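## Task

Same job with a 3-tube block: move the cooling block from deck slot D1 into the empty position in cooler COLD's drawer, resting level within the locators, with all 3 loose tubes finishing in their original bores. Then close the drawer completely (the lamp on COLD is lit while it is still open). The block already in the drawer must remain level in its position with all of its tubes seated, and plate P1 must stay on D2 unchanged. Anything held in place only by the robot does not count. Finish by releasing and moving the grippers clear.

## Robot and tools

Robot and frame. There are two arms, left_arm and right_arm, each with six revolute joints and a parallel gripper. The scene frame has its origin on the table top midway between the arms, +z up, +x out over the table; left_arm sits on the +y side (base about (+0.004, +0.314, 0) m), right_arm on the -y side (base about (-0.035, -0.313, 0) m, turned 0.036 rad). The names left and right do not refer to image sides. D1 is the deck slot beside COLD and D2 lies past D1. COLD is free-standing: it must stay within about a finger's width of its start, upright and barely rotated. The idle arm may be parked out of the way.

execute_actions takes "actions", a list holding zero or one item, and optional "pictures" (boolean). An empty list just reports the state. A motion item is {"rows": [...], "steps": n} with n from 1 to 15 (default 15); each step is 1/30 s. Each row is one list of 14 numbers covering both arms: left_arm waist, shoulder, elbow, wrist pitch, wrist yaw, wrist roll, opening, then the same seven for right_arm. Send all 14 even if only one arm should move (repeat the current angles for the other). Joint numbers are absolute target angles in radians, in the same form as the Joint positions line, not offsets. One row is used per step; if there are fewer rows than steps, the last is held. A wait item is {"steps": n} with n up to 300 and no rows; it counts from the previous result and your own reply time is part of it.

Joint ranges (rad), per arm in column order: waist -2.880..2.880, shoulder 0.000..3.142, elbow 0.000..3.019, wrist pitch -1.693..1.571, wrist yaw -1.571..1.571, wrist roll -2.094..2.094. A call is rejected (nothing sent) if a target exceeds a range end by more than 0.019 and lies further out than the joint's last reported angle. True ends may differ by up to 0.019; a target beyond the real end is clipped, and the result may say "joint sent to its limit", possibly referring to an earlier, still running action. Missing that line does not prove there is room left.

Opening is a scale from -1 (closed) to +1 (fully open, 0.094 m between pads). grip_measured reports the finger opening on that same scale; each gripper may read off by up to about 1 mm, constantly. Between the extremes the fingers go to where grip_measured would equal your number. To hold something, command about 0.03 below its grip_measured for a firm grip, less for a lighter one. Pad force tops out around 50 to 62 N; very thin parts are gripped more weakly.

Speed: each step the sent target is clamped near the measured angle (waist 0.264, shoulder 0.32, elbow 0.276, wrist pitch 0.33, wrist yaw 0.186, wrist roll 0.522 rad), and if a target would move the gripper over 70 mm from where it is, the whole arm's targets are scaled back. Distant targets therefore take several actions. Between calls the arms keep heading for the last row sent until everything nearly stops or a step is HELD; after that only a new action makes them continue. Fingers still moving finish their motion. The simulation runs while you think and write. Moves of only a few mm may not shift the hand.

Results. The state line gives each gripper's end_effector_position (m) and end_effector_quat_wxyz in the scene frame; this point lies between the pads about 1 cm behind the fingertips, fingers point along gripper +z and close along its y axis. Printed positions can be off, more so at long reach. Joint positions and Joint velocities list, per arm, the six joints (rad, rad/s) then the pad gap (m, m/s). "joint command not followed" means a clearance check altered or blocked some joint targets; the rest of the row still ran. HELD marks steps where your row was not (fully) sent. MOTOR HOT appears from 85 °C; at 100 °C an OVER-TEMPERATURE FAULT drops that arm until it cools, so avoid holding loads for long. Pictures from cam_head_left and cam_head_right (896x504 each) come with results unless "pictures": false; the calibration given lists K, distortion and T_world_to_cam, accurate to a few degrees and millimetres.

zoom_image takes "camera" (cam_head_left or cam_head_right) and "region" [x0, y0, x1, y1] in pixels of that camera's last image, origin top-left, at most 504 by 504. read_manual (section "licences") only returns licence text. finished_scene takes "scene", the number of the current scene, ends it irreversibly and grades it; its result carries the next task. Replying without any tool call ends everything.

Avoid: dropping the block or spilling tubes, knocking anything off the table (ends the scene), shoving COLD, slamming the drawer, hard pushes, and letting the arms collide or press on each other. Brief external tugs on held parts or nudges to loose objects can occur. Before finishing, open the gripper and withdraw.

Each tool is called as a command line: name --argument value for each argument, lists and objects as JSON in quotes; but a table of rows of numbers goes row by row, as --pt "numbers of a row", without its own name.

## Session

execute_actions --actions '[]'

Scene clock: 0.00 s of 10800.00 s.
left_arm: end_effector_position=(+0.5295, +0.3097, +0.4685) grip_measured=+1.000 end_effector_quat_wxyz=(+0.689, +0.005, +0.725, -0.005) | right_arm: end_effector_position=(+0.1620, +0.1734, +0.1254) grip_measured=+1.000 end_effector_quat_wxyz=(+0.182, -0.580, +0.785, +0.118)
Joint positions: left_arm=[-0.006  1.066  1.03  -0.014  0.012 -0.     0.094] | right_arm=[ 1.111  1.533  1.091 -0.692 -0.011 -0.087  0.094]
Joint velocities: left_arm=[ 0.005 -0.005  0.007  0.007 -0.022 -0.037  0.   ] | right_arm=[-0.005 -0.015 -0.002  0.017 -0.095 -0.007  0.   ]
Motor temperatures (°C, as the motors report them): left_arm=[17 18 21 21 19 21] | right_arm=[22 21 23 19 18 17]

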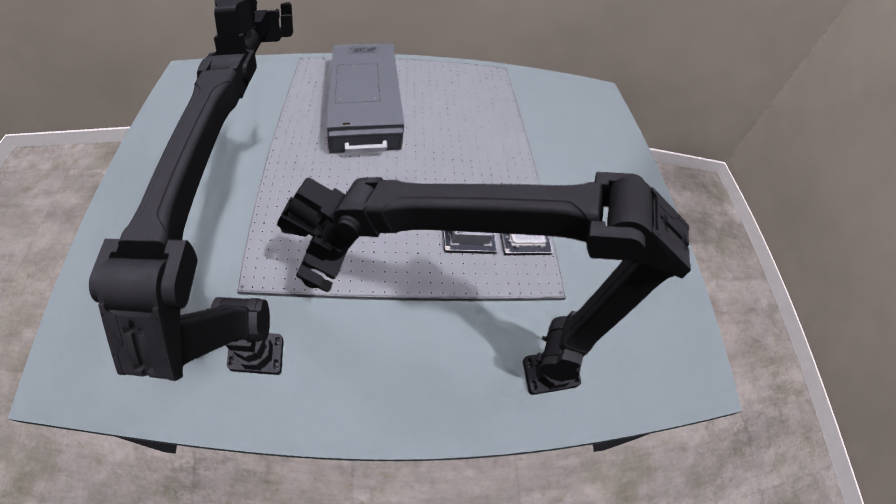

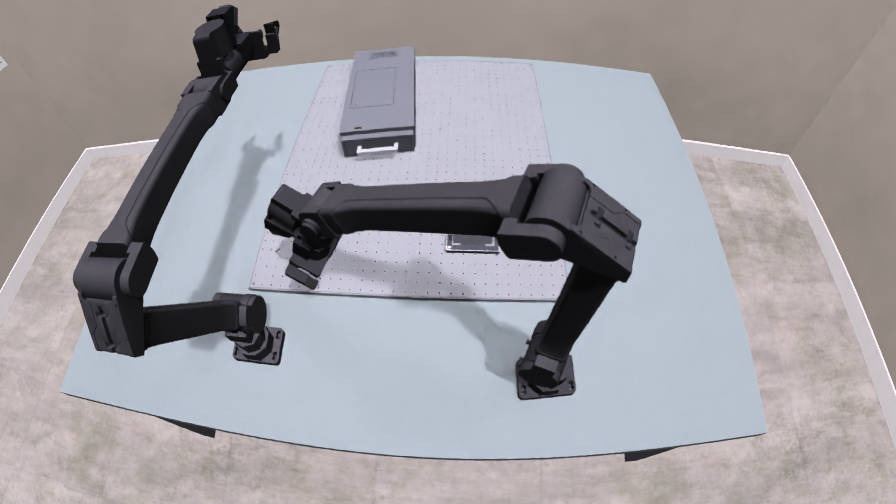

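execute_actions --actions '[{"rows":[[-0.25,1.4,1.3,-0.7,0,1.11,-0.3,0.31,1.4,1.18,-1.3,0,0.4,1]]}]' --pictures false

execute_actions --actions '[{"steps":20}]'

zoom_image --camera "cam_head_right" --region '[330, 90, 570, 260]'

zoom_image --camera "cam_head_left" --region '[320, 90, 560, 260]'

Scene clock: 2.27 s of 10800.00 s.
left_arm: end_effector_position=(+0.5545, +0.1655, +0.2539) grip_measured=-0.297 end_effector_quat_wxyz=(+0.321, +0.534, +0.774, +0.113) | right_arm: end_effector_position=(+0.2895, -0.0822, +0.1418) grip_measured=+1.000 end_effector_quat_wxyz=(-0.005, -0.162, +0.987, -0.000)
Joint positions: left_arm=[-0.265  1.435  1.245 -0.687  0.001  0.945  0.033] | right_arm=[ 0.545  1.441  1.102 -1.241 -0.005  0.291  0.094]
Joint velocities: left_arm=[ 0.063  0.044  0.007 -0.11   0.037  1.062 -0.   ] | right_arm=[-1.578 -0.034  0.056 -0.271  0.037  0.286  0.   ]
Motor temperatures (°C, as the motors report them): left_arm=[17 18 22 21 19 21] | right_arm=[22 21 24 19 18 17]
Steps of this call (steps 1 to 53: nothing new was sent; steps 54 to 68: all 15 steps of this action). Readings (joint positions):
54: left_arm=[-0.014 1.074 1.039 -0.042 0.005 0.034] | right_arm=[1.105 1.531 1.094 -0.719 -0.012 -0.053]
55: left_arm=[-0.032 1.089 1.060 -0.085 0.002 0.075] | right_arm=[1.093 1.525 1.095 -0.766 -0.013 -0.015]
57: left_arm=[-0.086 1.142 1.110 -0.173 0.001 0.162] | right_arm=[1.046 1.509 1.095 -0.866 -0.012 0.054]
61: left_arm=[-0.197 1.282 1.210 -0.440 0.001 0.426] | right_arm=[0.897 1.472 1.095 -1.070 -0.009 0.166]
68: the state above

Scene clock: 2.93 s of 10800.00 s.
left_arm: end_effector_position=(+0.5527, +0.1714, +0.2657) grip_measured=-0.297 end_effector_quat_wxyz=(+0.319, +0.586, +0.731, +0.143) | right_arm: end_effector_position=(+0.3356, -0.1694, +0.1642) grip_measured=+1.000 end_effector_quat_wxyz=(+0.002, +0.009, +1.000, -0.000)
Joint positions: left_arm=[-0.256  1.412  1.245 -0.689  0.001  1.097  0.033] | right_arm=[ 0.299  1.413  1.134 -1.289  0.002  0.39   0.094]
Joint velocities: left_arm=[-0.005 -0.024 -0.002  0.017  0.037  0.051  0.001] | right_arm=[-0.005 -0.005 -0.017  0.007  0.037  0.095  0.   ]
Motor temperatures (°C, as the motors report them): left_arm=[17 18 22 21 19 21] | right_arm=[22 21 24 19 18 17]
Steps of this call (steps 1 to 20: the robot went on to your last target). Readings (joint positions):
1: left_arm=[-0.263 1.435 1.245 -0.689 0.001 0.975] | right_arm=[0.491 1.441 1.105 -1.250 -0.004 0.303]
2: left_arm=[-0.261 1.432 1.245 -0.689 0.001 1.000] | right_arm=[0.436 1.440 1.109 -1.259 -0.003 0.317]
4: left_arm=[-0.257 1.424 1.245 -0.689 0.001 1.036] | right_arm=[0.339 1.439 1.121 -1.276 0.000 0.344]
8: left_arm=[-0.256 1.414 1.245 -0.689 0.001 1.073] | right_arm=[0.268 1.423 1.134 -1.286 0.004 0.375]
20: the state above

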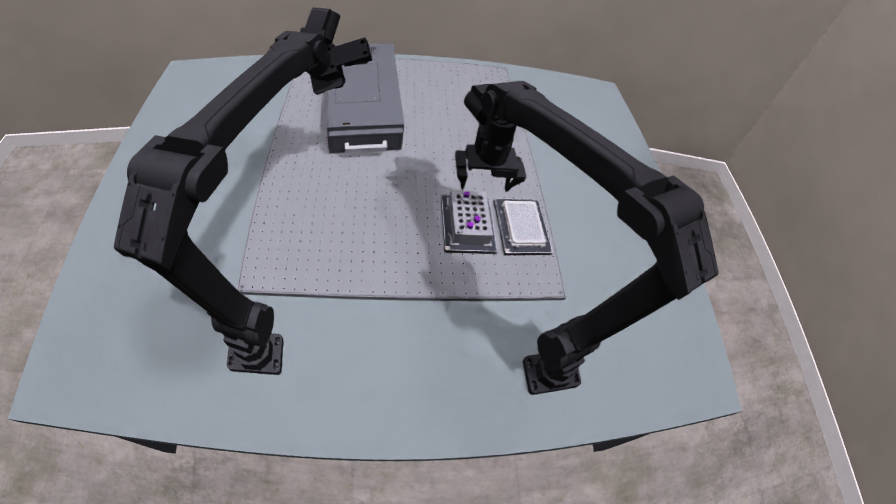

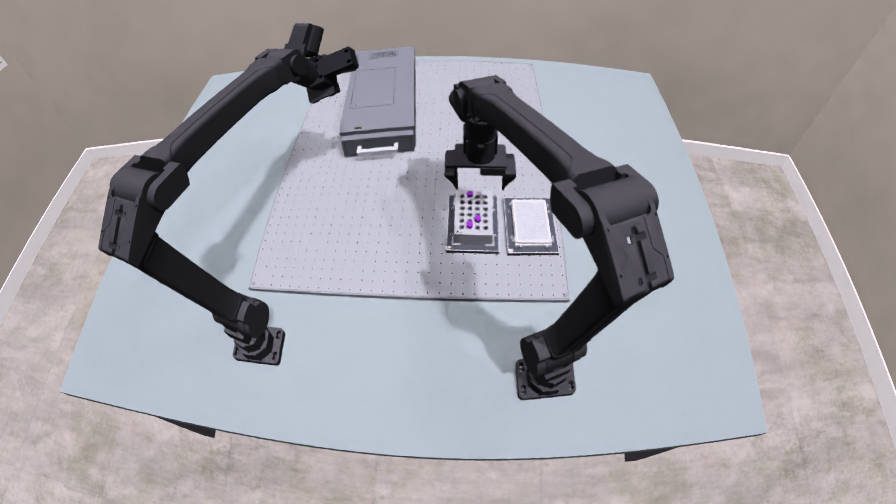

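Region (330, 90, 570, 260) of cam_head_right's 896x504 image, scaled by 2.100, with more detail than that image has; it fills the top 357 rows of this view, and the rest is white.

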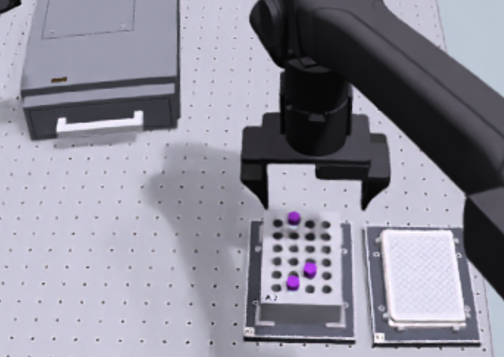

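Region (320, 90, 560, 260) of cam_head_left's 896x504 image, scaled by 2.100, with more detail than that image has; it fills the top 357 rows of this view, and the rest is white.

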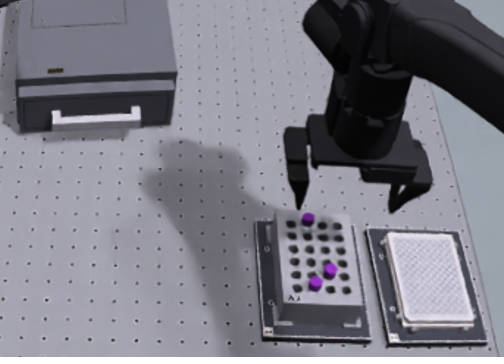

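execute_actions --actions '[{"rows":[[-0.28,1.46,1.23,-0.67,0,1.11,-0.3,0.33,1.43,1.12,-1.25,0,0.45,1],[-0.3,1.49,1.22,-0.66,0,1.11,-0.3,0.34,1.44,1.1,-1.22,0,0.45,1],[-0.32,1.52,1.21,-0.65,0,1.11,-0.3,0.342,1.45,1.085,-1.19,0,0.45,1],[-0.34,1.55,1.2,-0.65,0,1.11,-0.3,0.342,1.46,1.07,-1.165,0,0.45,1],[-0.355,1.58,1.2,-0.65,0,1.11,-0.3,0.342,1.47,1.055,-1.14,0,0.45,1],[-0.37,1.61,1.2,-0.65,0,1.11,-0.3,0.342,1.48,1.04,-1.12,0,0.45,1],[-0.38,1.635,1.2,-0.65,0,1.11,-0.3,0.342,1.485,1.027,-1.1,0,0.45,1],[-0.39,1.66,1.2,-0.65,0,1.11,-0.3,0.342,1.485,1.027,-1.1,0,0.45,1],[-0.39,1.68,1.2,-0.65,0,1.11,-0.3,0.342,1.485,1.027,-1.1,0,0.45,1],[-0.39,1.7,1.2,-0.65,0,1.11,-0.3,0.342,1.485,1.027,-1.1,0,0.45,1]]}]'

zoom_image --camera "cam_head_right" --region '[330, 100, 530, 260]'

Scene clock: 7.53 s of 10800.00 s.
left_arm: end_effector_position=(+0.5385, +0.0940, +0.1094) grip_measured=-0.297 end_effector_quat_wxyz=(+0.208, +0.660, +0.718, +0.077) | right_arm: end_effector_position=(+0.3271, -0.1595, +0.0918) grip_measured=+1.000 end_effector_quat_wxyz=(-0.010, +0.018, +1.000, -0.005)
Joint positions: left_arm=[-0.392  1.676  1.219 -0.667 -0.     1.098  0.033] | right_arm=[ 0.33   1.491  1.013 -1.114  0.002  0.439  0.094]
Joint velocities: left_arm=[-0.054  0.532 -0.242  0.002 -0.007  0.007 -0.001] | right_arm=[-0.015 -0.015  0.007  0.051 -0.022 -0.022  0.   ]
Motor temperatures (°C, as the motors report them): left_arm=[17 18 24 21 19 21] | right_arm=[22 21 25 19 18 17]
Steps of this call (steps 1 to 15: the robot went on to your last target; steps 16 to 90: nothing new was sent; then 1.10 s passed at rest; steps 91 to 105: all 15 steps of this action). Readings (joint positions):
91: left_arm=[-0.257 1.414 1.245 -0.689 0.001 1.098] | right_arm=[0.300 1.413 1.132 -1.283 0.002 0.400]
92: left_arm=[-0.261 1.417 1.245 -0.687 0.000 1.098] | right_arm=[0.302 1.413 1.126 -1.268 0.002 0.408]
94: left_arm=[-0.278 1.435 1.245 -0.676 -0.000 1.098] | right_arm=[0.312 1.417 1.102 -1.222 0.002 0.420]
98: left_arm=[-0.334 1.508 1.245 -0.673 -0.000 1.098] | right_arm=[0.329 1.453 1.042 -1.135 0.002 0.433]
105: the state above

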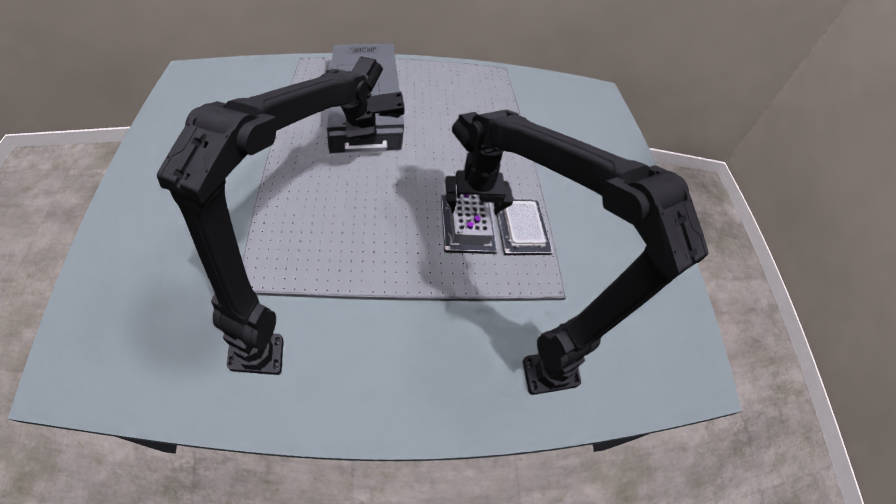

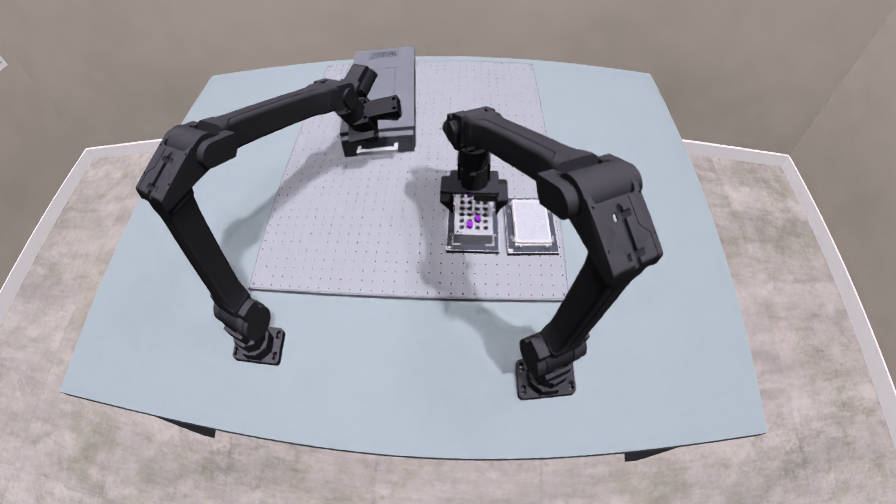

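Region (330, 100, 530, 260) of cam_head_right's 896x504 image, scaled by 2.520, with more detail than that image has; it fills the top 403 rows of this view, and the rest is white.

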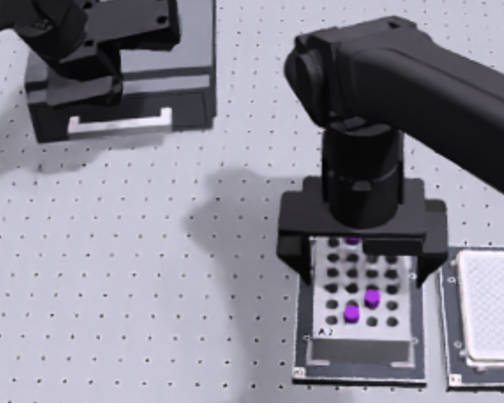

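execute_actions --actions '[{"rows":[[-0.382,1.74,1.195,-0.64,0,1.11,-0.3,0.335,1.515,1,-1.07,0,0.45,1],[-0.382,1.75,1.19,-0.63,0,1.11,-0.3,0.335,1.525,0.99,-1.05,0,0.45,1],[-0.382,1.76,1.185,-0.61,0,1.11,-0.3,0.335,1.535,0.98,-1.03,0,0.45,1],[-0.382,1.77,1.18,-0.595,0,1.11,-0.3,0.335,1.54,0.97,-1.01,0,0.45,1],[-0.382,1.775,1.17,-0.58,0,1.11,-0.3,0.335,1.54,0.965,-0.985,0,0.45,1]]}]' --pictures false

execute_actions --actions '[{"rows":[[-0.382,1.8,1.15,-0.54,0,1.11,-0.3,0.335,1.54,0.965,-0.99,0,0.45,0.88],[-0.382,1.8,1.15,-0.54,0,1.11,-0.3,0.335,1.54,0.965,-0.99,0,0.45,0.84],[-0.382,1.8,1.15,-0.54,0,1.11,-0.3,0.335,1.54,0.965,-0.99,0,0.45,0.78]],"steps":12}]'

Scene clock: 11.00 s of 10800.00 s.
left_arm: end_effector_position=(+0.5430, +0.0935, +0.0756) grip_measured=-0.297 end_effector_quat_wxyz=(+0.205, +0.661, +0.718, +0.076) | right_arm: end_effector_position=(+0.3286, -0.1588, +0.0564) grip_measured=+1.000 end_effector_quat_wxyz=(-0.003, +0.019, +1.000, -0.002)
Joint positions: left_arm=[-0.39   1.731  1.193 -0.591  0.     1.101  0.033] | right_arm=[ 0.33   1.536  0.957 -0.998  0.002  0.441  0.094]
Joint velocities: left_arm=[ 0.005  0.005 -0.012  0.017 -0.081  0.007 -0.   ] | right_arm=[-0.015  0.005 -0.012 -0.002  0.051 -0.022  0.   ]
Motor temperatures (°C, as the motors report them): left_arm=[17 18 24 21 19 21] | right_arm=[22 21 25 19 18 17]
Steps of this call (steps 1 to 30: the robot went on to your last target; steps 31 to 89: nothing new was sent; steps 90 to 104: all 15 steps of this action). Readings (joint positions):
90: left_arm=[-0.393 1.711 1.198 -0.663 -0.000 1.099] | right_arm=[0.330 1.492 1.011 -1.106 0.002 0.441]
91: left_arm=[-0.393 1.712 1.198 -0.659 -0.000 1.099] | right_arm=[0.330 1.493 1.007 -1.092 0.002 0.441]
93: left_arm=[-0.392 1.716 1.198 -0.638 -0.000 1.099] | right_arm=[0.330 1.500 0.992 -1.056 0.002 0.441]
97: left_arm=[-0.390 1.730 1.194 -0.601 -0.001 1.100] | right_arm=[0.330 1.527 0.963 -1.006 0.002 0.441]
104: the state above

Scene clock: 11.40 s of 10800.00 s.
left_arm: end_effector_position=(+0.5468, +0.0921, +0.0743) grip_measured=-0.297 end_effector_quat_wxyz=(+0.218, +0.659, +0.716, +0.082) | right_arm: end_effector_position=(+0.3287, -0.1585, +0.0564) grip_measured=+0.817 end_effector_quat_wxyz=(-0.003, +0.020, +1.000, -0.001)
Joint positions: left_arm=[-0.39   1.732  1.181 -0.551 -0.001  1.101  0.033] | right_arm=[ 0.33   1.536  0.957 -0.997 -0.     0.442  0.085]
Joint velocities: left_arm=[-0.005  0.024  0.002  0.012 -0.037  0.051 -0.001] | right_arm=[-0.005  0.015 -0.007 -0.002 -0.007 -0.022  0.001]
Motor temperatures (°C, as the motors report them): left_arm=[17 18 24 21 19 21] | right_arm=[22 21 25 19 18 17]
Steps of this call (steps 1 to 12: all 12 steps of this action). Readings (joint positions):
1: left_arm=[-0.390 1.731 1.190 -0.583 0.000 1.101] | right_arm=[0.330 1.536 0.957 -0.998 0.002 0.441]
2: left_arm=[-0.390 1.731 1.186 -0.570 -0.000 1.101] | right_arm=[0.330 1.536 0.957 -0.998 0.002 0.441]
4: left_arm=[-0.390 1.731 1.183 -0.557 -0.001 1.101] | right_arm=[0.330 1.536 0.957 -0.997 -0.000 0.442]
8: left_arm=[-0.390 1.732 1.181 -0.551 -0.001 1.101] | right_arm=[0.330 1.536 0.957 -0.997 -0.000 0.442]
12: the state above

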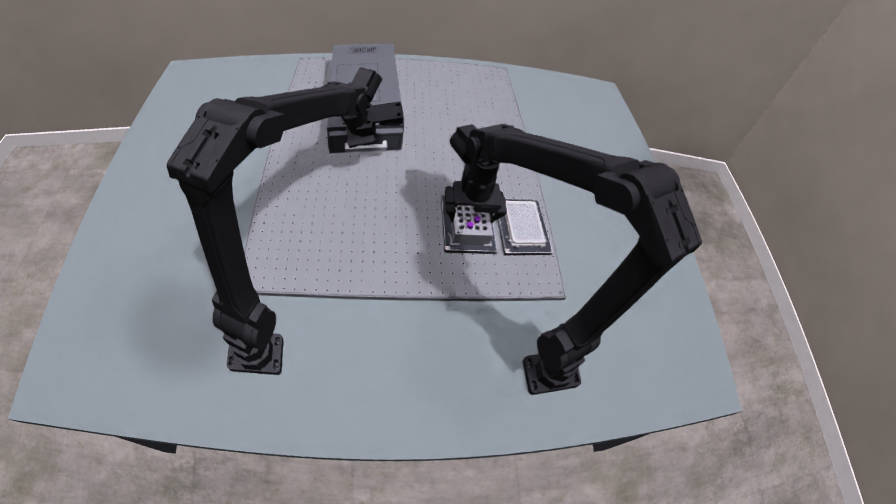

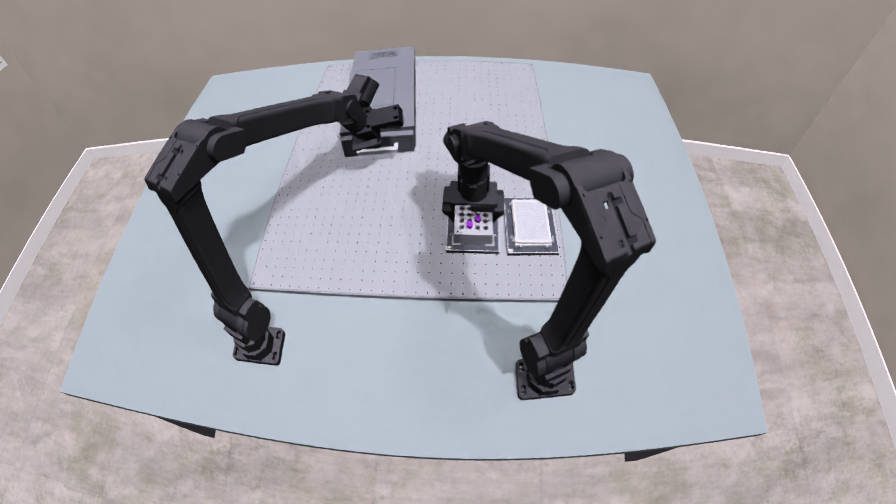

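execute_actions --actions '[{"rows":[[-0.385,1.69,1.2,-0.56,0,1.11,-0.3,0.33,1.5,1,-1,0,0.44,0.78],[-0.385,1.69,1.2,-0.56,0,1.11,-0.3,0.33,1.48,1.02,-1,0,0.44,0.78],[-0.385,1.69,1.2,-0.57,0,1.11,-0.3,0.33,1.465,1.04,-1.01,0,0.44,0.78],[-0.385,1.69,1.2,-0.6,0,1.11,-0.3,0.33,1.455,1.05,-1.02,0,0.44,0.78],[-0.385,1.71,1.2,-0.63,0,1.11,-0.3,0.33,1.445,1.065,-1.04,0,0.44,0.78]],"steps":12}]' --pictures false

execute_actions --actions '[{"rows":[[-0.385,1.785,1.2,-0.61,0,1.11,-0.3,0.33,1.43,1.09,-1.07,0,0.44,0.78],[-0.385,1.785,1.2,-0.61,0,1.11,-0.3,0.33,1.42,1.1,-1.08,0,0.44,0.78],[-0.385,1.785,1.2,-0.61,0,1.11,-0.3,0.33,1.42,1.11,-1.1,0,0.44,0.78],[-0.385,1.785,1.2,-0.61,0,1.11,-0.3,0.33,1.42,1.11,-1.125,0,0.44,0.78]]}]' --pictures false

Scene clock: 14.90 s of 10800.00 s.
left_arm: end_effector_position=(+0.5344, +0.0972, +0.0782) grip_measured=-0.297 end_effector_quat_wxyz=(+0.197, +0.662, +0.719, +0.074) | right_arm: end_effector_position=(+0.3319, -0.1571, +0.0750) grip_measured=+0.817 end_effector_quat_wxyz=(+0.006, +0.019, +1.000, +0.003)
Joint positions: left_arm=[-0.39   1.712  1.181 -0.616 -0.001  1.101  0.033] | right_arm=[ 0.33   1.506  0.979 -1.03  -0.     0.441  0.085]
Joint velocities: left_arm=[-0.005  0.005  0.002 -0.022 -0.007  0.007  0.   ] | right_arm=[ 0.005 -0.073  0.027 -0.017 -0.051 -0.007 -0.001]
Motor temperatures (°C, as the motors report them): left_arm=[17 18 24 21 19 21] | right_arm=[22 21 25 19 18 17]
Steps of this call (steps 1 to 15: the robot went on to your last target; steps 16 to 90: nothing new was sent; then 0.10 s passed at rest; steps 91 to 102: all 12 steps of this action). Readings (joint positions):
91: left_arm=[-0.390 1.728 1.181 -0.551 -0.001 1.101] | right_arm=[0.330 1.536 0.957 -0.997 -0.000 0.442]
92: left_arm=[-0.390 1.725 1.181 -0.551 -0.001 1.101] | right_arm=[0.330 1.534 0.958 -0.997 -0.000 0.442]
94: left_arm=[-0.390 1.718 1.181 -0.559 -0.001 1.101] | right_arm=[0.330 1.533 0.960 -0.999 -0.000 0.442]
98: left_arm=[-0.390 1.712 1.181 -0.609 -0.001 1.101] | right_arm=[0.330 1.522 0.972 -1.022 -0.000 0.441]
102: the state above

Scene clock: 15.40 s of 10800.00 s.
left_arm: end_effector_position=(+0.5312, +0.0985, +0.0497) grip_measured=-0.297 end_effector_quat_wxyz=(+0.173, +0.666, +0.723, +0.065) | right_arm: end_effector_position=(+0.3319, -0.1571, +0.1008) grip_measured=+0.817 end_effector_quat_wxyz=(+0.002, +0.019, +1.000, +0.001)
Joint positions: left_arm=[-0.39   1.764  1.181 -0.616 -0.001  1.101  0.033] | right_arm=[ 0.33   1.478  1.024 -1.114 -0.     0.441  0.085]
Joint velocities: left_arm=[-0.005 -0.005  0.027  0.002 -0.051 -0.066  0.001] | right_arm=[-0.005 -0.015  0.002 -0.017 -0.007 -0.022 -0.001]
Motor temperatures (°C, as the motors report them): left_arm=[17 18 24 21 19 21] | right_arm=[22 21 26 19 18 17]
Steps of this call (steps 1 to 15: all 15 steps of this action). Readings (joint positions):
1: left_arm=[-0.390 1.715 1.181 -0.616 -0.001 1.101] | right_arm=[0.330 1.504 0.983 -1.035 -0.000 0.441]
2: left_arm=[-0.390 1.719 1.181 -0.616 -0.001 1.101] | right_arm=[0.330 1.502 0.987 -1.045 -0.000 0.441]
4: left_arm=[-0.390 1.732 1.181 -0.616 -0.001 1.101] | right_arm=[0.330 1.499 1.000 -1.073 -0.000 0.441]
8: left_arm=[-0.390 1.759 1.181 -0.616 -0.001 1.101] | right_arm=[0.330 1.487 1.018 -1.110 -0.000 0.441]
15: the state above

execute_actions --actions '[{"rows":[[-0.395,1.76,1.15,-0.57,0,1.1,-0.45,0.33,1.415,1.12,-1.13,0,0.44,0.78],[-0.4,1.75,1.135,-0.56,0,1.09,-0.5,0.33,1.41,1.13,-1.14,0,0.44,0.78],[-0.405,1.738,1.118,-0.55,0,1.08,-0.55,0.33,1.405,1.14,-1.155,0,0.44,0.78],[-0.41,1.725,1.1,-0.545,0,1.075,-0.58,0.33,1.4,1.15,-1.17,0,0.44,0.78],[-0.416,1.71,1.08,-0.54,0,1.07,-0.58,0.33,1.395,1.16,-1.185,0,0.44,0.78],[-0.422,1.695,1.06,-0.535,0,1.06,-0.58,0.33,1.39,1.17,-1.2,0,0.44,0.78],[-0.429,1.68,1.04,-0.53,0,1.055,-0.58,0.33,1.385,1.18,-1.215,0,0.44,0.78],[-0.435,1.664,1.02,-0.525,0,1.05,-0.58,0.33,1.38,1.19,-1.23,0,0.44,0.78],[-0.442,1.648,1,-0.52,0,1.04,-0.58,0.33,1.38,1.2,-1.245,0,0.44,0.78],[-0.448,1.632,0.98,-0.515,0,1.03,-0.58,0.33,1.38,1.21,-1.26,0,0.44,0.78],[-0.46,1.61,0.953,-0.51,0,1.02,-0.58,0.33,1.38,1.22,-1.27,0,0.44,0.78],[-0.472,1.588,0.926,-0.51,0,1.01,-0.58,0.33,1.38,1.23,-1.28,0,0.44,0.78],[-0.484,1.566,0.9,-0.505,0,0.995,-0.58,0.33,1.38,1.24,-1.29,0,0.44,0.78],[-0.496,1.544,0.872,-0.5,0,0.98,-0.58,0.33,1.38,1.25,-1.3,0,0.44,0.78],[-0.508,1.522,0.845,-0.5,0,0.97,-0.58,0.33,1.38,1.25,-1.3,0,0.44,0.78]]}]'

Scene clock: 22.07 s of 10800.00 s.
left_arm: end_effector_position=(+0.4334, +0.0916, +0.0453) grip_measured=-0.577 end_effector_quat_wxyz=(+0.186, +0.669, +0.718, +0.053) | right_arm: end_effector_position=(+0.3278, -0.1588, +0.1334) grip_measured=+0.817 end_effector_quat_wxyz=(-0.025, +0.019, +0.999, -0.011)
Joint positions: left_arm=[-0.48   1.572  0.905 -0.515 -0.002  1.024  0.02 ] | right_arm=[ 0.33   1.467  1.105 -1.263 -0.     0.441  0.085]
Joint velocities: left_arm=[-0.444 -0.562 -0.774 -0.007  0.037 -0.3   -0.   ] | right_arm=[-0.015 -0.024  0.227 -0.237  0.007  0.007 -0.   ]
Motor temperatures (°C, as the motors report them): left_arm=[17 19 24 21 19 21] | right_arm=[22 21 28 19 18 17]
Steps of this call (steps 1 to 15: the robot went on to your last target; steps 16 to 90: nothing new was sent; then 3.17 s passed at rest; steps 91 to 105: all 15 steps of this action). Readings (joint positions):
91: left_arm=[-0.390 1.764 1.178 -0.609 -0.001 1.101] | right_arm=[0.330 1.478 1.025 -1.116 -0.000 0.441]
92: left_arm=[-0.390 1.763 1.173 -0.596 -0.001 1.101] | right_arm=[0.330 1.478 1.026 -1.119 -0.000 0.441]
94: left_arm=[-0.390 1.757 1.156 -0.561 -0.005 1.098] | right_arm=[0.330 1.478 1.033 -1.136 -0.000 0.441]
98: left_arm=[-0.395 1.713 1.098 -0.516 -0.006 1.081] | right_arm=[0.330 1.474 1.055 -1.181 -0.000 0.441]
105: the state above

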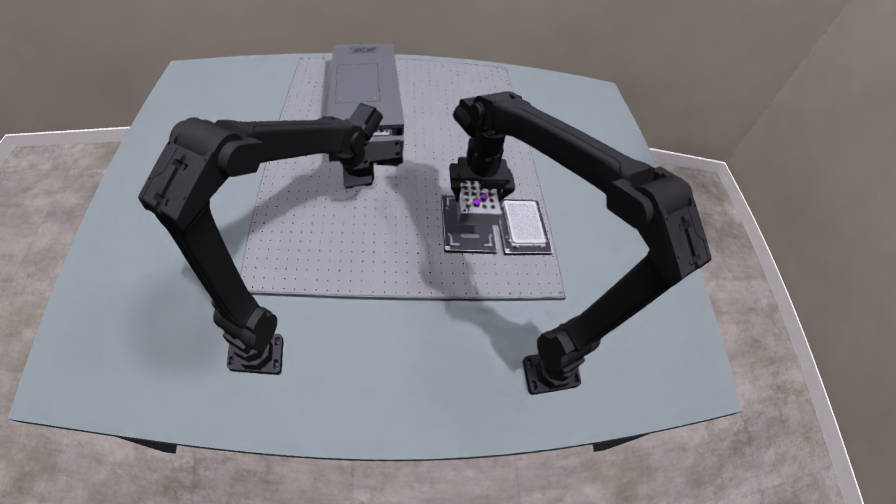

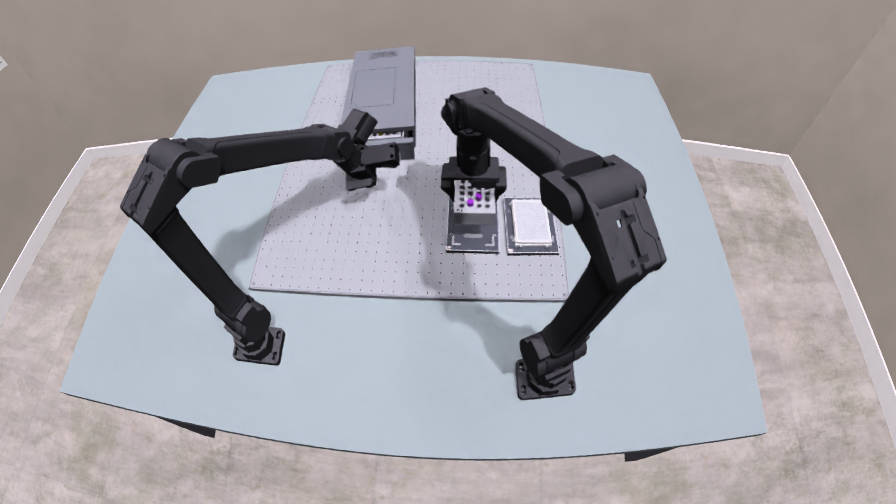

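execute_actions --actions '[{"rows":[[-0.49,1.5,0.93,-0.52,0,1,-0.3,0.33,1.38,1.25,-1.3,0,0.44,0.78],[-0.48,1.5,0.96,-0.53,0,1.02,-0.3,0.33,1.38,1.25,-1.3,0,0.44,0.78],[-0.47,1.52,0.99,-0.54,0,1.04,-0.3,0.33,1.38,1.25,-1.3,0,0.44,0.78],[-0.455,1.54,1.02,-0.54,0,1.06,-0.3,0.33,1.38,1.25,-1.3,0,0.44,0.78],[-0.44,1.56,1.05,-0.54,0,1.08,-0.3,0.33,1.38,1.25,-1.3,0,0.44,0.78],[-0.43,1.58,1.075,-0.54,0,1.085,-0.3,0.33,1.38,1.25,-1.3,0,0.44,0.78],[-0.42,1.6,1.095,-0.54,0,1.085,-0.3,0.33,1.38,1.25,-1.3,0,0.44,0.78],[-0.412,1.615,1.105,-0.54,0,1.085,-0.3,0.33,1.38,1.25,-1.3,0,0.44,0.78]]}]'

zoom_image --camera "cam_head_right" --region '[330, 90, 450, 190]'

Scene clock: 26.80 s of 10800.00 s.
left_arm: end_effector_position=(+0.5157, +0.0957, +0.1162) grip_measured=-0.303 end_effector_quat_wxyz=(+0.254, +0.645, +0.715, +0.087) | right_arm: end_effector_position=(+0.3393, -0.1539, +0.1633) grip_measured=+0.817 end_effector_quat_wxyz=(+0.000, +0.019, +1.000, +0.000)
Joint positions: left_arm=[-0.405  1.58   1.084 -0.531  0.     1.066  0.033] | right_arm=[ 0.33   1.439  1.159 -1.29  -0.     0.441  0.085]
Joint velocities: left_arm=[-0.034  0.063  0.007 -0.007 -0.037  0.081  0.001] | right_arm=[-0.015 -0.015  0.007 -0.002 -0.007 -0.022 -0.002]
Motor temperatures (°C, as the motors report them): left_arm=[17 19 24 21 19 21] | right_arm=[22 22 29 19 18 17]
Steps of this call (steps 1 to 30: the robot went on to your last target; steps 31 to 90: nothing new was sent; then 1.23 s passed at rest; steps 91 to 105: all 15 steps of this action). Readings (joint positions):
91: left_arm=[-0.514 1.530 0.850 -0.514 0.000 0.983] | right_arm=[0.330 1.439 1.159 -1.290 -0.000 0.441]
92: left_arm=[-0.511 1.530 0.856 -0.517 0.000 0.988] | right_arm=[0.330 1.439 1.159 -1.290 -0.000 0.441]
94: left_arm=[-0.496 1.530 0.885 -0.527 0.000 1.004] | right_arm=[0.330 1.439 1.159 -1.290 -0.000 0.441]
98: left_arm=[-0.446 1.550 1.000 -0.531 0.000 1.043] | right_arm=[0.330 1.439 1.159 -1.290 -0.000 0.441]
105: the state above

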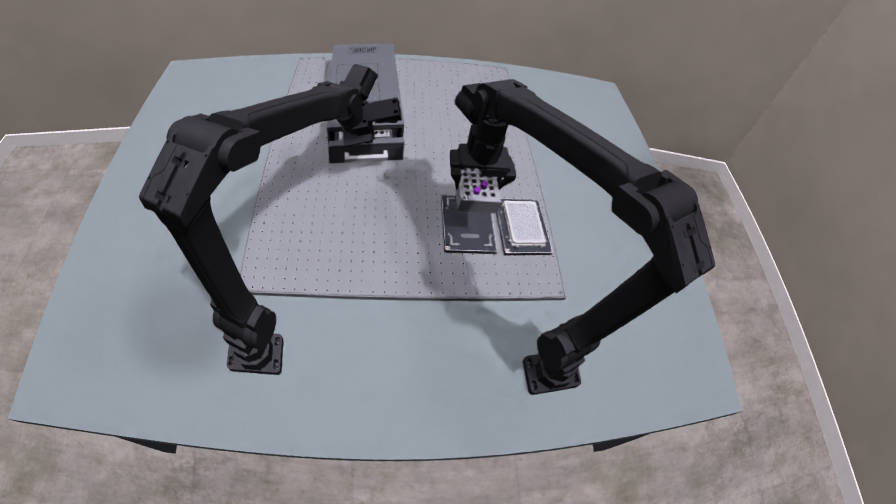

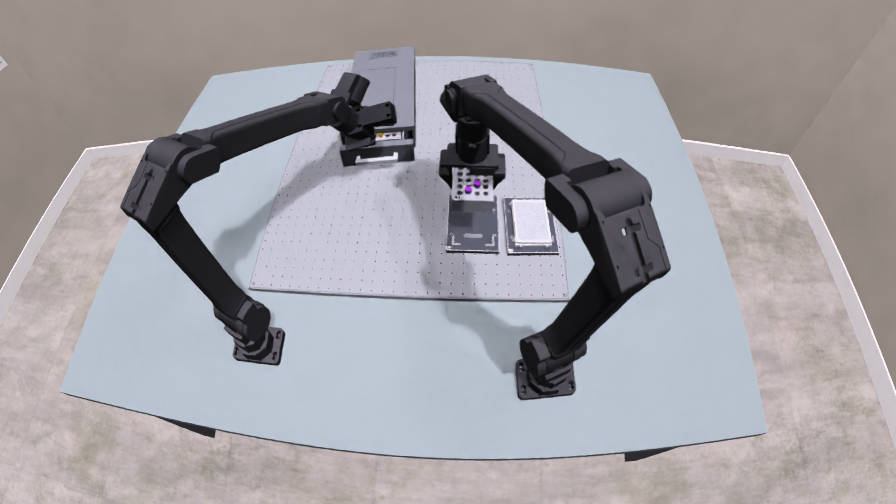

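Region (330, 90, 450, 190) of cam_head_right's 896x504 image, scaled by 4.200, with more detail than that image has.

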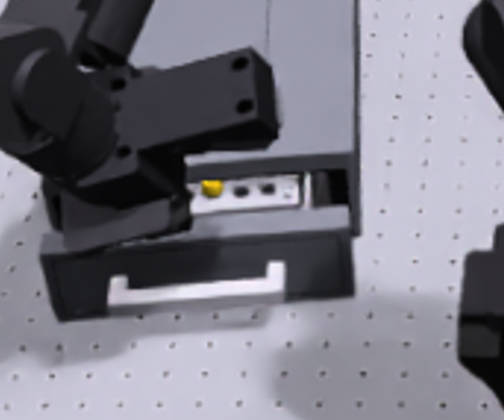

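execute_actions --actions '[{"rows":[[-0.41,1.6,1.1,-0.625,0,1.085,-0.3,0.33,1.38,1.25,-1.3,0,0.44,0.78],[-0.41,1.62,1.1,-0.625,0,1.085,-0.3,0.33,1.38,1.25,-1.3,0,0.44,0.78],[-0.41,1.64,1.1,-0.625,0,1.085,-0.3,0.33,1.38,1.25,-1.3,0,0.44,0.78],[-0.41,1.67,1.1,-0.625,0,1.085,-0.3,0.33,1.38,1.25,-1.3,0,0.44,0.78]]}]' --pictures false

execute_actions --actions '[{"rows":[[-0.41,1.73,1.1,-0.59,0,1.085,-0.3,0.33,1.38,1.25,-1.3,0,0.44,0.78]]}]' --pictures false

Scene clock: 29.67 s of 10800.00 s.
left_arm: end_effector_position=(+0.4963, +0.1038, +0.0671) grip_measured=-0.303 end_effector_quat_wxyz=(+0.181, +0.660, +0.726, +0.063) | right_arm: end_effector_position=(+0.3393, -0.1539, +0.1633) grip_measured=+0.817 end_effector_quat_wxyz=(+0.000, +0.019, +1.000, +0.000)
Joint positions: left_arm=[-0.405  1.657  1.084 -0.613  0.     1.073  0.033] | right_arm=[ 0.33   1.439  1.159 -1.29  -0.     0.441  0.085]
Joint velocities: left_arm=[ 0.005 -0.015  0.007  0.002  0.037 -0.037 -0.001] | right_arm=[ 0.005  0.005 -0.007 -0.022  0.007 -0.022 -0.001]
Motor temperatures (°C, as the motors report them): left_arm=[17 19 24 21 19 21] | right_arm=[22 22 29 19 18 17]
Steps of this call (steps 1 to 15: the robot went on to your last target; steps 16 to 71: nothing new was sent; steps 72 to 86: all 15 steps of this action). Readings (joint positions):
72: left_arm=[-0.405 1.586 1.084 -0.547 0.000 1.073] | right_arm=[0.330 1.439 1.159 -1.290 -0.000 0.441]
73: left_arm=[-0.405 1.586 1.084 -0.570 0.000 1.073] | right_arm=[0.330 1.439 1.159 -1.290 -0.000 0.441]
75: left_arm=[-0.405 1.595 1.084 -0.599 0.000 1.073] | right_arm=[0.330 1.439 1.159 -1.290 -0.000 0.441]
79: left_arm=[-0.405 1.635 1.084 -0.610 0.000 1.073] | right_arm=[0.330 1.439 1.159 -1.290 -0.000 0.441]
86: the state above

Scene clock: 30.17 s of 10800.00 s.
left_arm: end_effector_position=(+0.4940, +0.1048, +0.0398) grip_measured=-0.303 end_effector_quat_wxyz=(+0.159, +0.663, +0.729, +0.055) | right_arm: end_effector_position=(+0.3393, -0.1539, +0.1633) grip_measured=+0.817 end_effector_quat_wxyz=(+0.000, +0.019, +1.000, +0.000)
Joint positions: left_arm=[-0.405  1.711  1.084 -0.606  0.     1.073  0.033] | right_arm=[ 0.33   1.439  1.159 -1.29  -0.     0.441  0.085]
Joint velocities: left_arm=[-0.005 -0.005 -0.007 -0.007 -0.007 -0.022 -0.001] | right_arm=[-0.015  0.005 -0.012  0.012 -0.066 -0.022 -0.   ]
Motor temperatures (°C, as the motors report them): left_arm=[17 19 24 21 19 21] | right_arm=[22 22 29 19 18 17]
Steps of this call (steps 1 to 15: all 15 steps of this action). Readings (joint positions):
1: left_arm=[-0.405 1.659 1.084 -0.612 0.000 1.073] | right_arm=[0.330 1.439 1.159 -1.290 -0.000 0.441]
2: left_arm=[-0.405 1.665 1.084 -0.609 0.000 1.073] | right_arm=[0.330 1.439 1.159 -1.290 -0.000 0.441]
4: left_arm=[-0.405 1.680 1.084 -0.607 0.000 1.073] | right_arm=[0.330 1.439 1.159 -1.290 -0.000 0.441]
8: left_arm=[-0.405 1.707 1.084 -0.607 0.000 1.073] | right_arm=[0.330 1.439 1.159 -1.290 -0.000 0.441]
15: the state above

execute_actions --actions '[{"rows":[[-0.415,1.69,1.055,-0.61,0,1.06,-0.3,0.33,1.38,1.25,-1.3,0,0.44,0.78],[-0.424,1.672,1.03,-0.605,0,1.05,-0.3,0.33,1.38,1.25,-1.3,0,0.44,0.78],[-0.433,1.654,1.005,-0.6,0,1.04,-0.3,0.33,1.38,1.25,-1.3,0,0.44,0.78],[-0.442,1.636,0.98,-0.595,0,1.035,-0.3,0.33,1.38,1.25,-1.3,0,0.44,0.78],[-0.454,1.614,0.953,-0.59,0,1.025,-0.3,0.33,1.38,1.25,-1.3,0,0.44,0.78],[-0.467,1.592,0.926,-0.585,0,1.01,-0.3,0.33,1.38,1.25,-1.3,0,0.44,0.78],[-0.479,1.57,0.9,-0.58,0,1,-0.3,0.33,1.38,1.25,-1.3,0,0.44,0.78],[-0.492,1.548,0.872,-0.575,0,0.99,-0.3,0.33,1.38,1.25,-1.3,0,0.44,0.78],[-0.504,1.526,0.845,-0.57,0,0.975,-0.3,0.33,1.38,1.25,-1.3,0,0.44,0.78],[-0.52,1.502,0.82,-0.565,0,0.96,-0.3,0.33,1.38,1.25,-1.3,0,0.44,0.78],[-0.535,1.478,0.795,-0.56,0,0.945,-0.3,0.33,1.38,1.25,-1.3,0,0.44,0.78],[-0.55,1.455,0.77,-0.56,0,0.93,-0.3,0.33,1.38,1.25,-1.3,0,0.44,0.78],[-0.566,1.432,0.745,-0.56,0,0.915,-0.3,0.33,1.38,1.25,-1.3,0,0.44,0.78],[-0.582,1.408,0.72,-0.56,0,0.9,-0.3,0.33,1.38,1.25,-1.3,0,0.44,0.78]]}]'

execute_actions --actions '[{"rows":[[-0.595,1.39,0.705,-0.56,0,0.885,-0.3,0.33,1.38,1.25,-1.3,0,0.44,0.78],[-0.608,1.375,0.69,-0.56,0,0.87,-0.3,0.33,1.38,1.25,-1.3,0,0.44,0.78],[-0.621,1.36,0.675,-0.56,0,0.86,-0.3,0.33,1.38,1.25,-1.3,0,0.44,0.78],[-0.634,1.345,0.66,-0.56,0,0.845,-0.3,0.33,1.38,1.25,-1.3,0,0.44,0.78],[-0.647,1.33,0.645,-0.56,0,0.83,-0.3,0.33,1.38,1.25,-1.3,0,0.44,0.78],[-0.658,1.315,0.63,-0.56,0,0.82,-0.3,0.33,1.38,1.25,-1.3,0,0.44,0.78]]}]'

zoom_image --camera "cam_head_right" --region '[320, 110, 440, 230]'

Scene clock: 37.93 s of 10800.00 s.
left_arm: end_effector_position=(+0.3524, +0.0940, +0.0414) grip_measured=-0.302 end_effector_quat_wxyz=(+0.156, +0.680, +0.716, +0.032) | right_arm: end_effector_position=(+0.3393, -0.1539, +0.1633) grip_measured=+0.817 end_effector_quat_wxyz=(+0.000, +0.019, +1.000, +0.000)
Joint positions: left_arm=[-0.565  1.434  0.754 -0.57  -0.001  0.957  0.033] | right_arm=[ 0.33   1.439  1.159 -1.29  -0.     0.441  0.085]
Joint velocities: left_arm=[-0.474 -0.571 -0.613 -0.002  0.007 -0.33  -0.001] | right_arm=[-0.005 -0.005 -0.022  0.007 -0.081 -0.037 -0.   ]
Motor temperatures (°C, as the motors report them): left_arm=[17 19 24 21 19 21] | right_arm=[22 22 31 19 18 17]
Steps of this call (steps 1 to 15: the robot went on to your last target; steps 16 to 90: nothing new was sent; then 4.27 s passed at rest; steps 91 to 105: all 15 steps of this action). Readings (joint positions):
91: left_arm=[-0.405 1.711 1.082 -0.606 0.000 1.073] | right_arm=[0.330 1.439 1.159 -1.290 -0.000 0.441]
92: left_arm=[-0.406 1.708 1.077 -0.604 0.000 1.072] | right_arm=[0.330 1.439 1.159 -1.290 -0.000 0.441]
94: left_arm=[-0.411 1.691 1.053 -0.591 -0.001 1.066] | right_arm=[0.330 1.439 1.159 -1.290 -0.000 0.441]
98: left_arm=[-0.446 1.609 0.952 -0.572 -0.003 1.039] | right_arm=[0.330 1.439 1.159 -1.290 -0.000 0.441]
105: the state above

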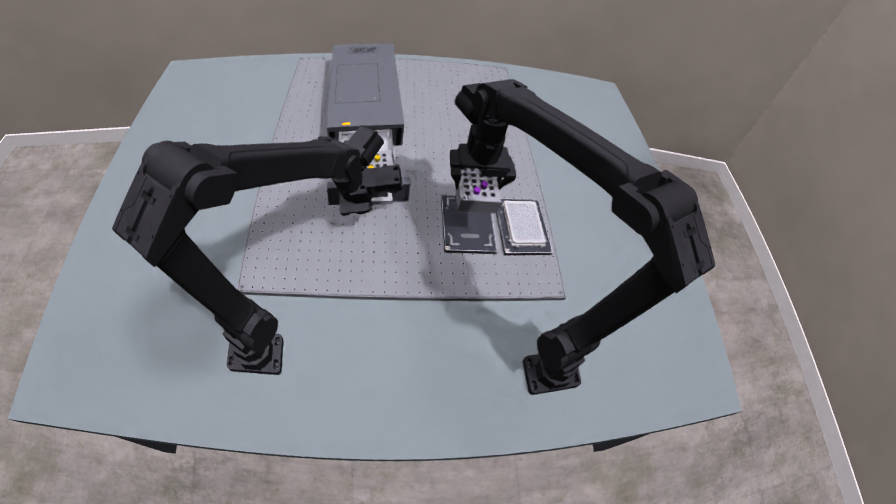

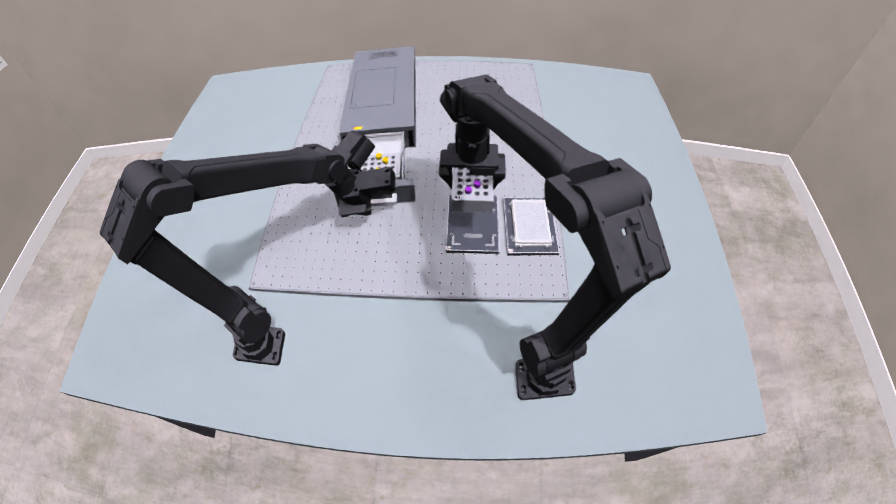

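Scene clock: 38.43 s of 10800.00 s.
left_arm: end_effector_position=(+0.2934, +0.0895, +0.0385) grip_measured=-0.302 end_effector_quat_wxyz=(+0.156, +0.672, +0.724, +0.013) | right_arm: end_effector_position=(+0.3393, -0.1539, +0.1633) grip_measured=+0.817 end_effector_quat_wxyz=(+0.000, +0.019, +1.000, +0.000)
Joint positions: left_arm=[-0.66   1.323  0.637 -0.571  0.002  0.838  0.033] | right_arm=[ 0.33   1.439  1.159 -1.29  -0.     0.441  0.085]
Joint velocities: left_arm=[-0.015 -0.034  0.002 -0.007 -0.037 -0.095  0.001] | right_arm=[ 0.015 -0.015  0.002 -0.007 -0.095 -0.022  0.   ]
Motor temperatures (°C, as the motors report them): left_arm=[17 19 24 21 19 21] | right_arm=[22 22 31 19 18 17]
Steps of this call (steps 1 to 15: all 15 steps of this action). Readings (joint positions):
1: left_arm=[-0.579 1.417 0.736 -0.570 -0.001 0.945] | right_arm=[0.330 1.439 1.159 -1.290 -0.000 0.441]
2: left_arm=[-0.592 1.403 0.721 -0.571 0.003 0.932] | right_arm=[0.330 1.439 1.159 -1.290 -0.000 0.441]
4: left_arm=[-0.615 1.378 0.691 -0.571 0.004 0.908] | right_arm=[0.330 1.439 1.159 -1.290 -0.000 0.441]
8: left_arm=[-0.651 1.334 0.646 -0.571 0.003 0.864] | right_arm=[0.330 1.439 1.159 -1.290 -0.000 0.441]
15: the state above

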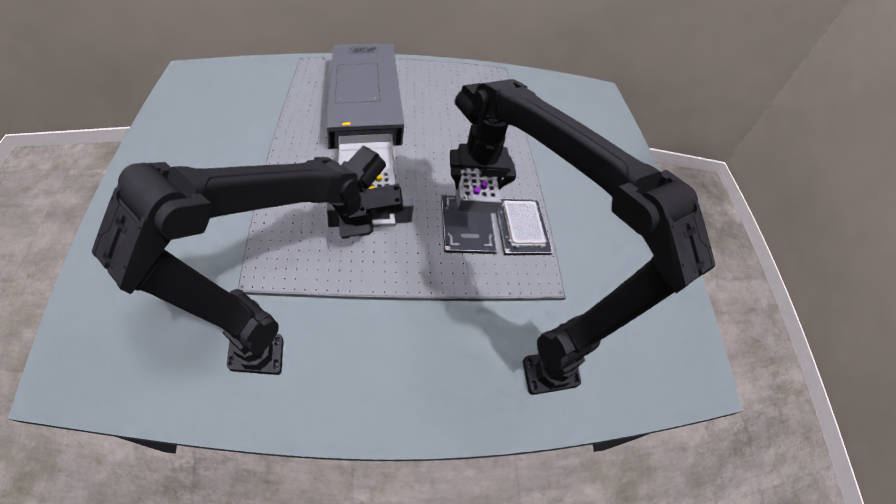

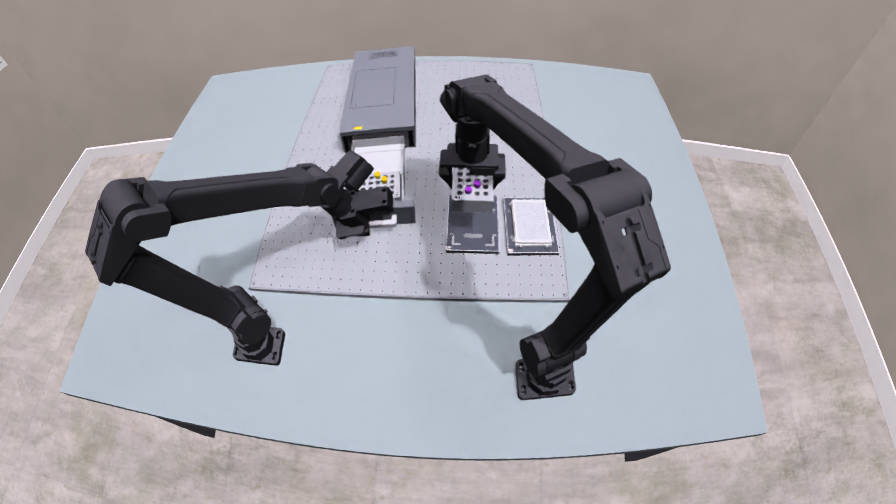

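Region (320, 110, 440, 230) of cam_head_right's 896x504 image, scaled by 4.200, with more detail than that image has.

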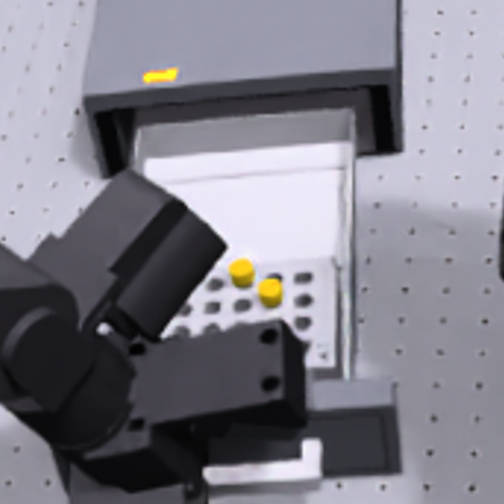

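execute_actions --actions '[]'

Scene clock: 45.67 s of 10800.00 s.
left_arm: end_effector_position=(+0.2934, +0.0895, +0.0385) grip_measured=-0.302 end_effector_quat_wxyz=(+0.156, +0.669, +0.726, +0.013) | right_arm: end_effector_position=(+0.3393, -0.1539, +0.1633) grip_measured=+0.817 end_effector_quat_wxyz=(+0.000, +0.019, +1.000, +0.000)
Joint positions: left_arm=[-0.66   1.323  0.637 -0.571  0.002  0.831  0.033] | right_arm=[ 0.33   1.439  1.159 -1.29  -0.     0.441  0.085]
Joint velocities: left_arm=[ 0.015 -0.005 -0.007 -0.007 -0.051  0.022 -0.001] | right_arm=[ 0.005  0.005 -0.002  0.007 -0.007  0.022 -0.001]
Motor temperatures (°C, as the motors report them): left_arm=[17 19 24 21 19 21] | right_arm=[22 22 31 19 18 17]
Steps of this call (steps 1 to 15: the robot went on to your last target; steps 16 to 90: nothing new was sent; then 4.23 s passed at rest). Readings (joint positions):
1: left_arm=[-0.660 1.323 0.637 -0.571 0.002 0.836] | right_arm=[0.330 1.439 1.159 -1.290 -0.000 0.441]
2: left_arm=[-0.660 1.323 0.637 -0.571 0.002 0.835] | right_arm=[0.330 1.439 1.159 -1.290 -0.000 0.441]
4: left_arm=[-0.660 1.323 0.637 -0.571 0.002 0.834] | right_arm=[0.330 1.439 1.159 -1.290 -0.000 0.441]
8: left_arm=[-0.660 1.323 0.637 -0.571 0.002 0.832] | right_arm=[0.330 1.439 1.159 -1.290 -0.000 0.441]
90: the state above
All arms were judged still, so your last target was given up. Only a new action makes them travel on or press farther. Fingers that are still opening or closing keep moving.

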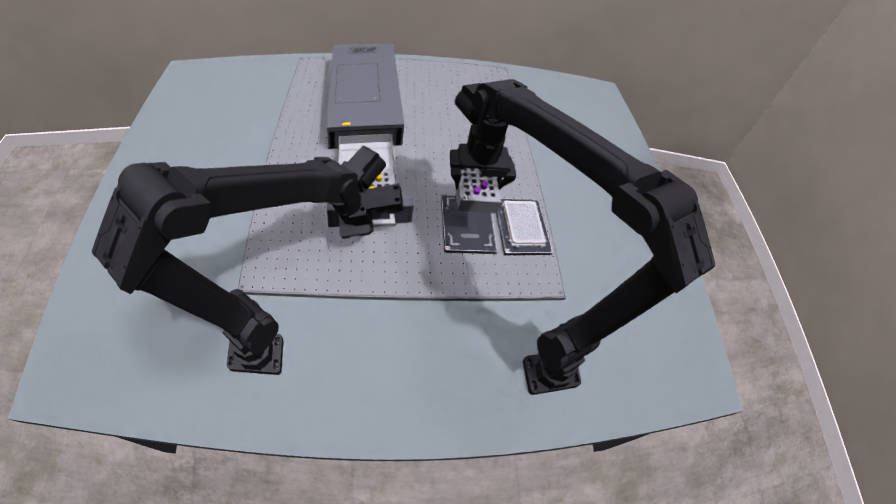

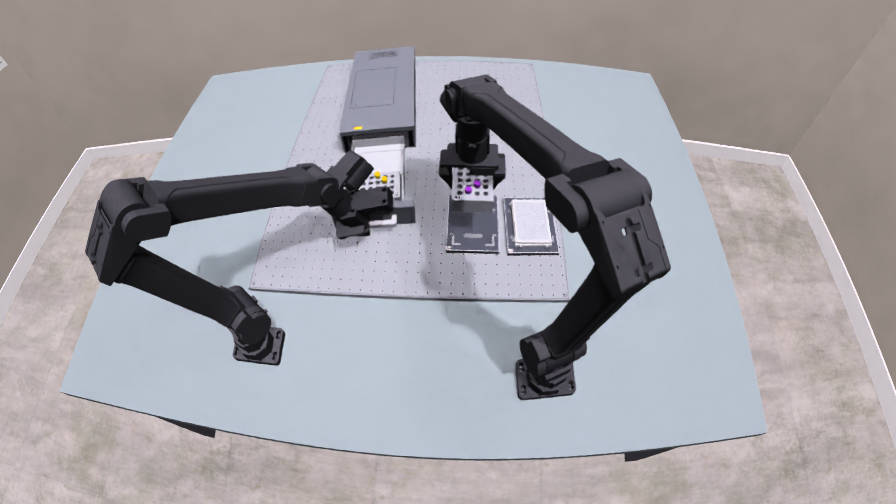

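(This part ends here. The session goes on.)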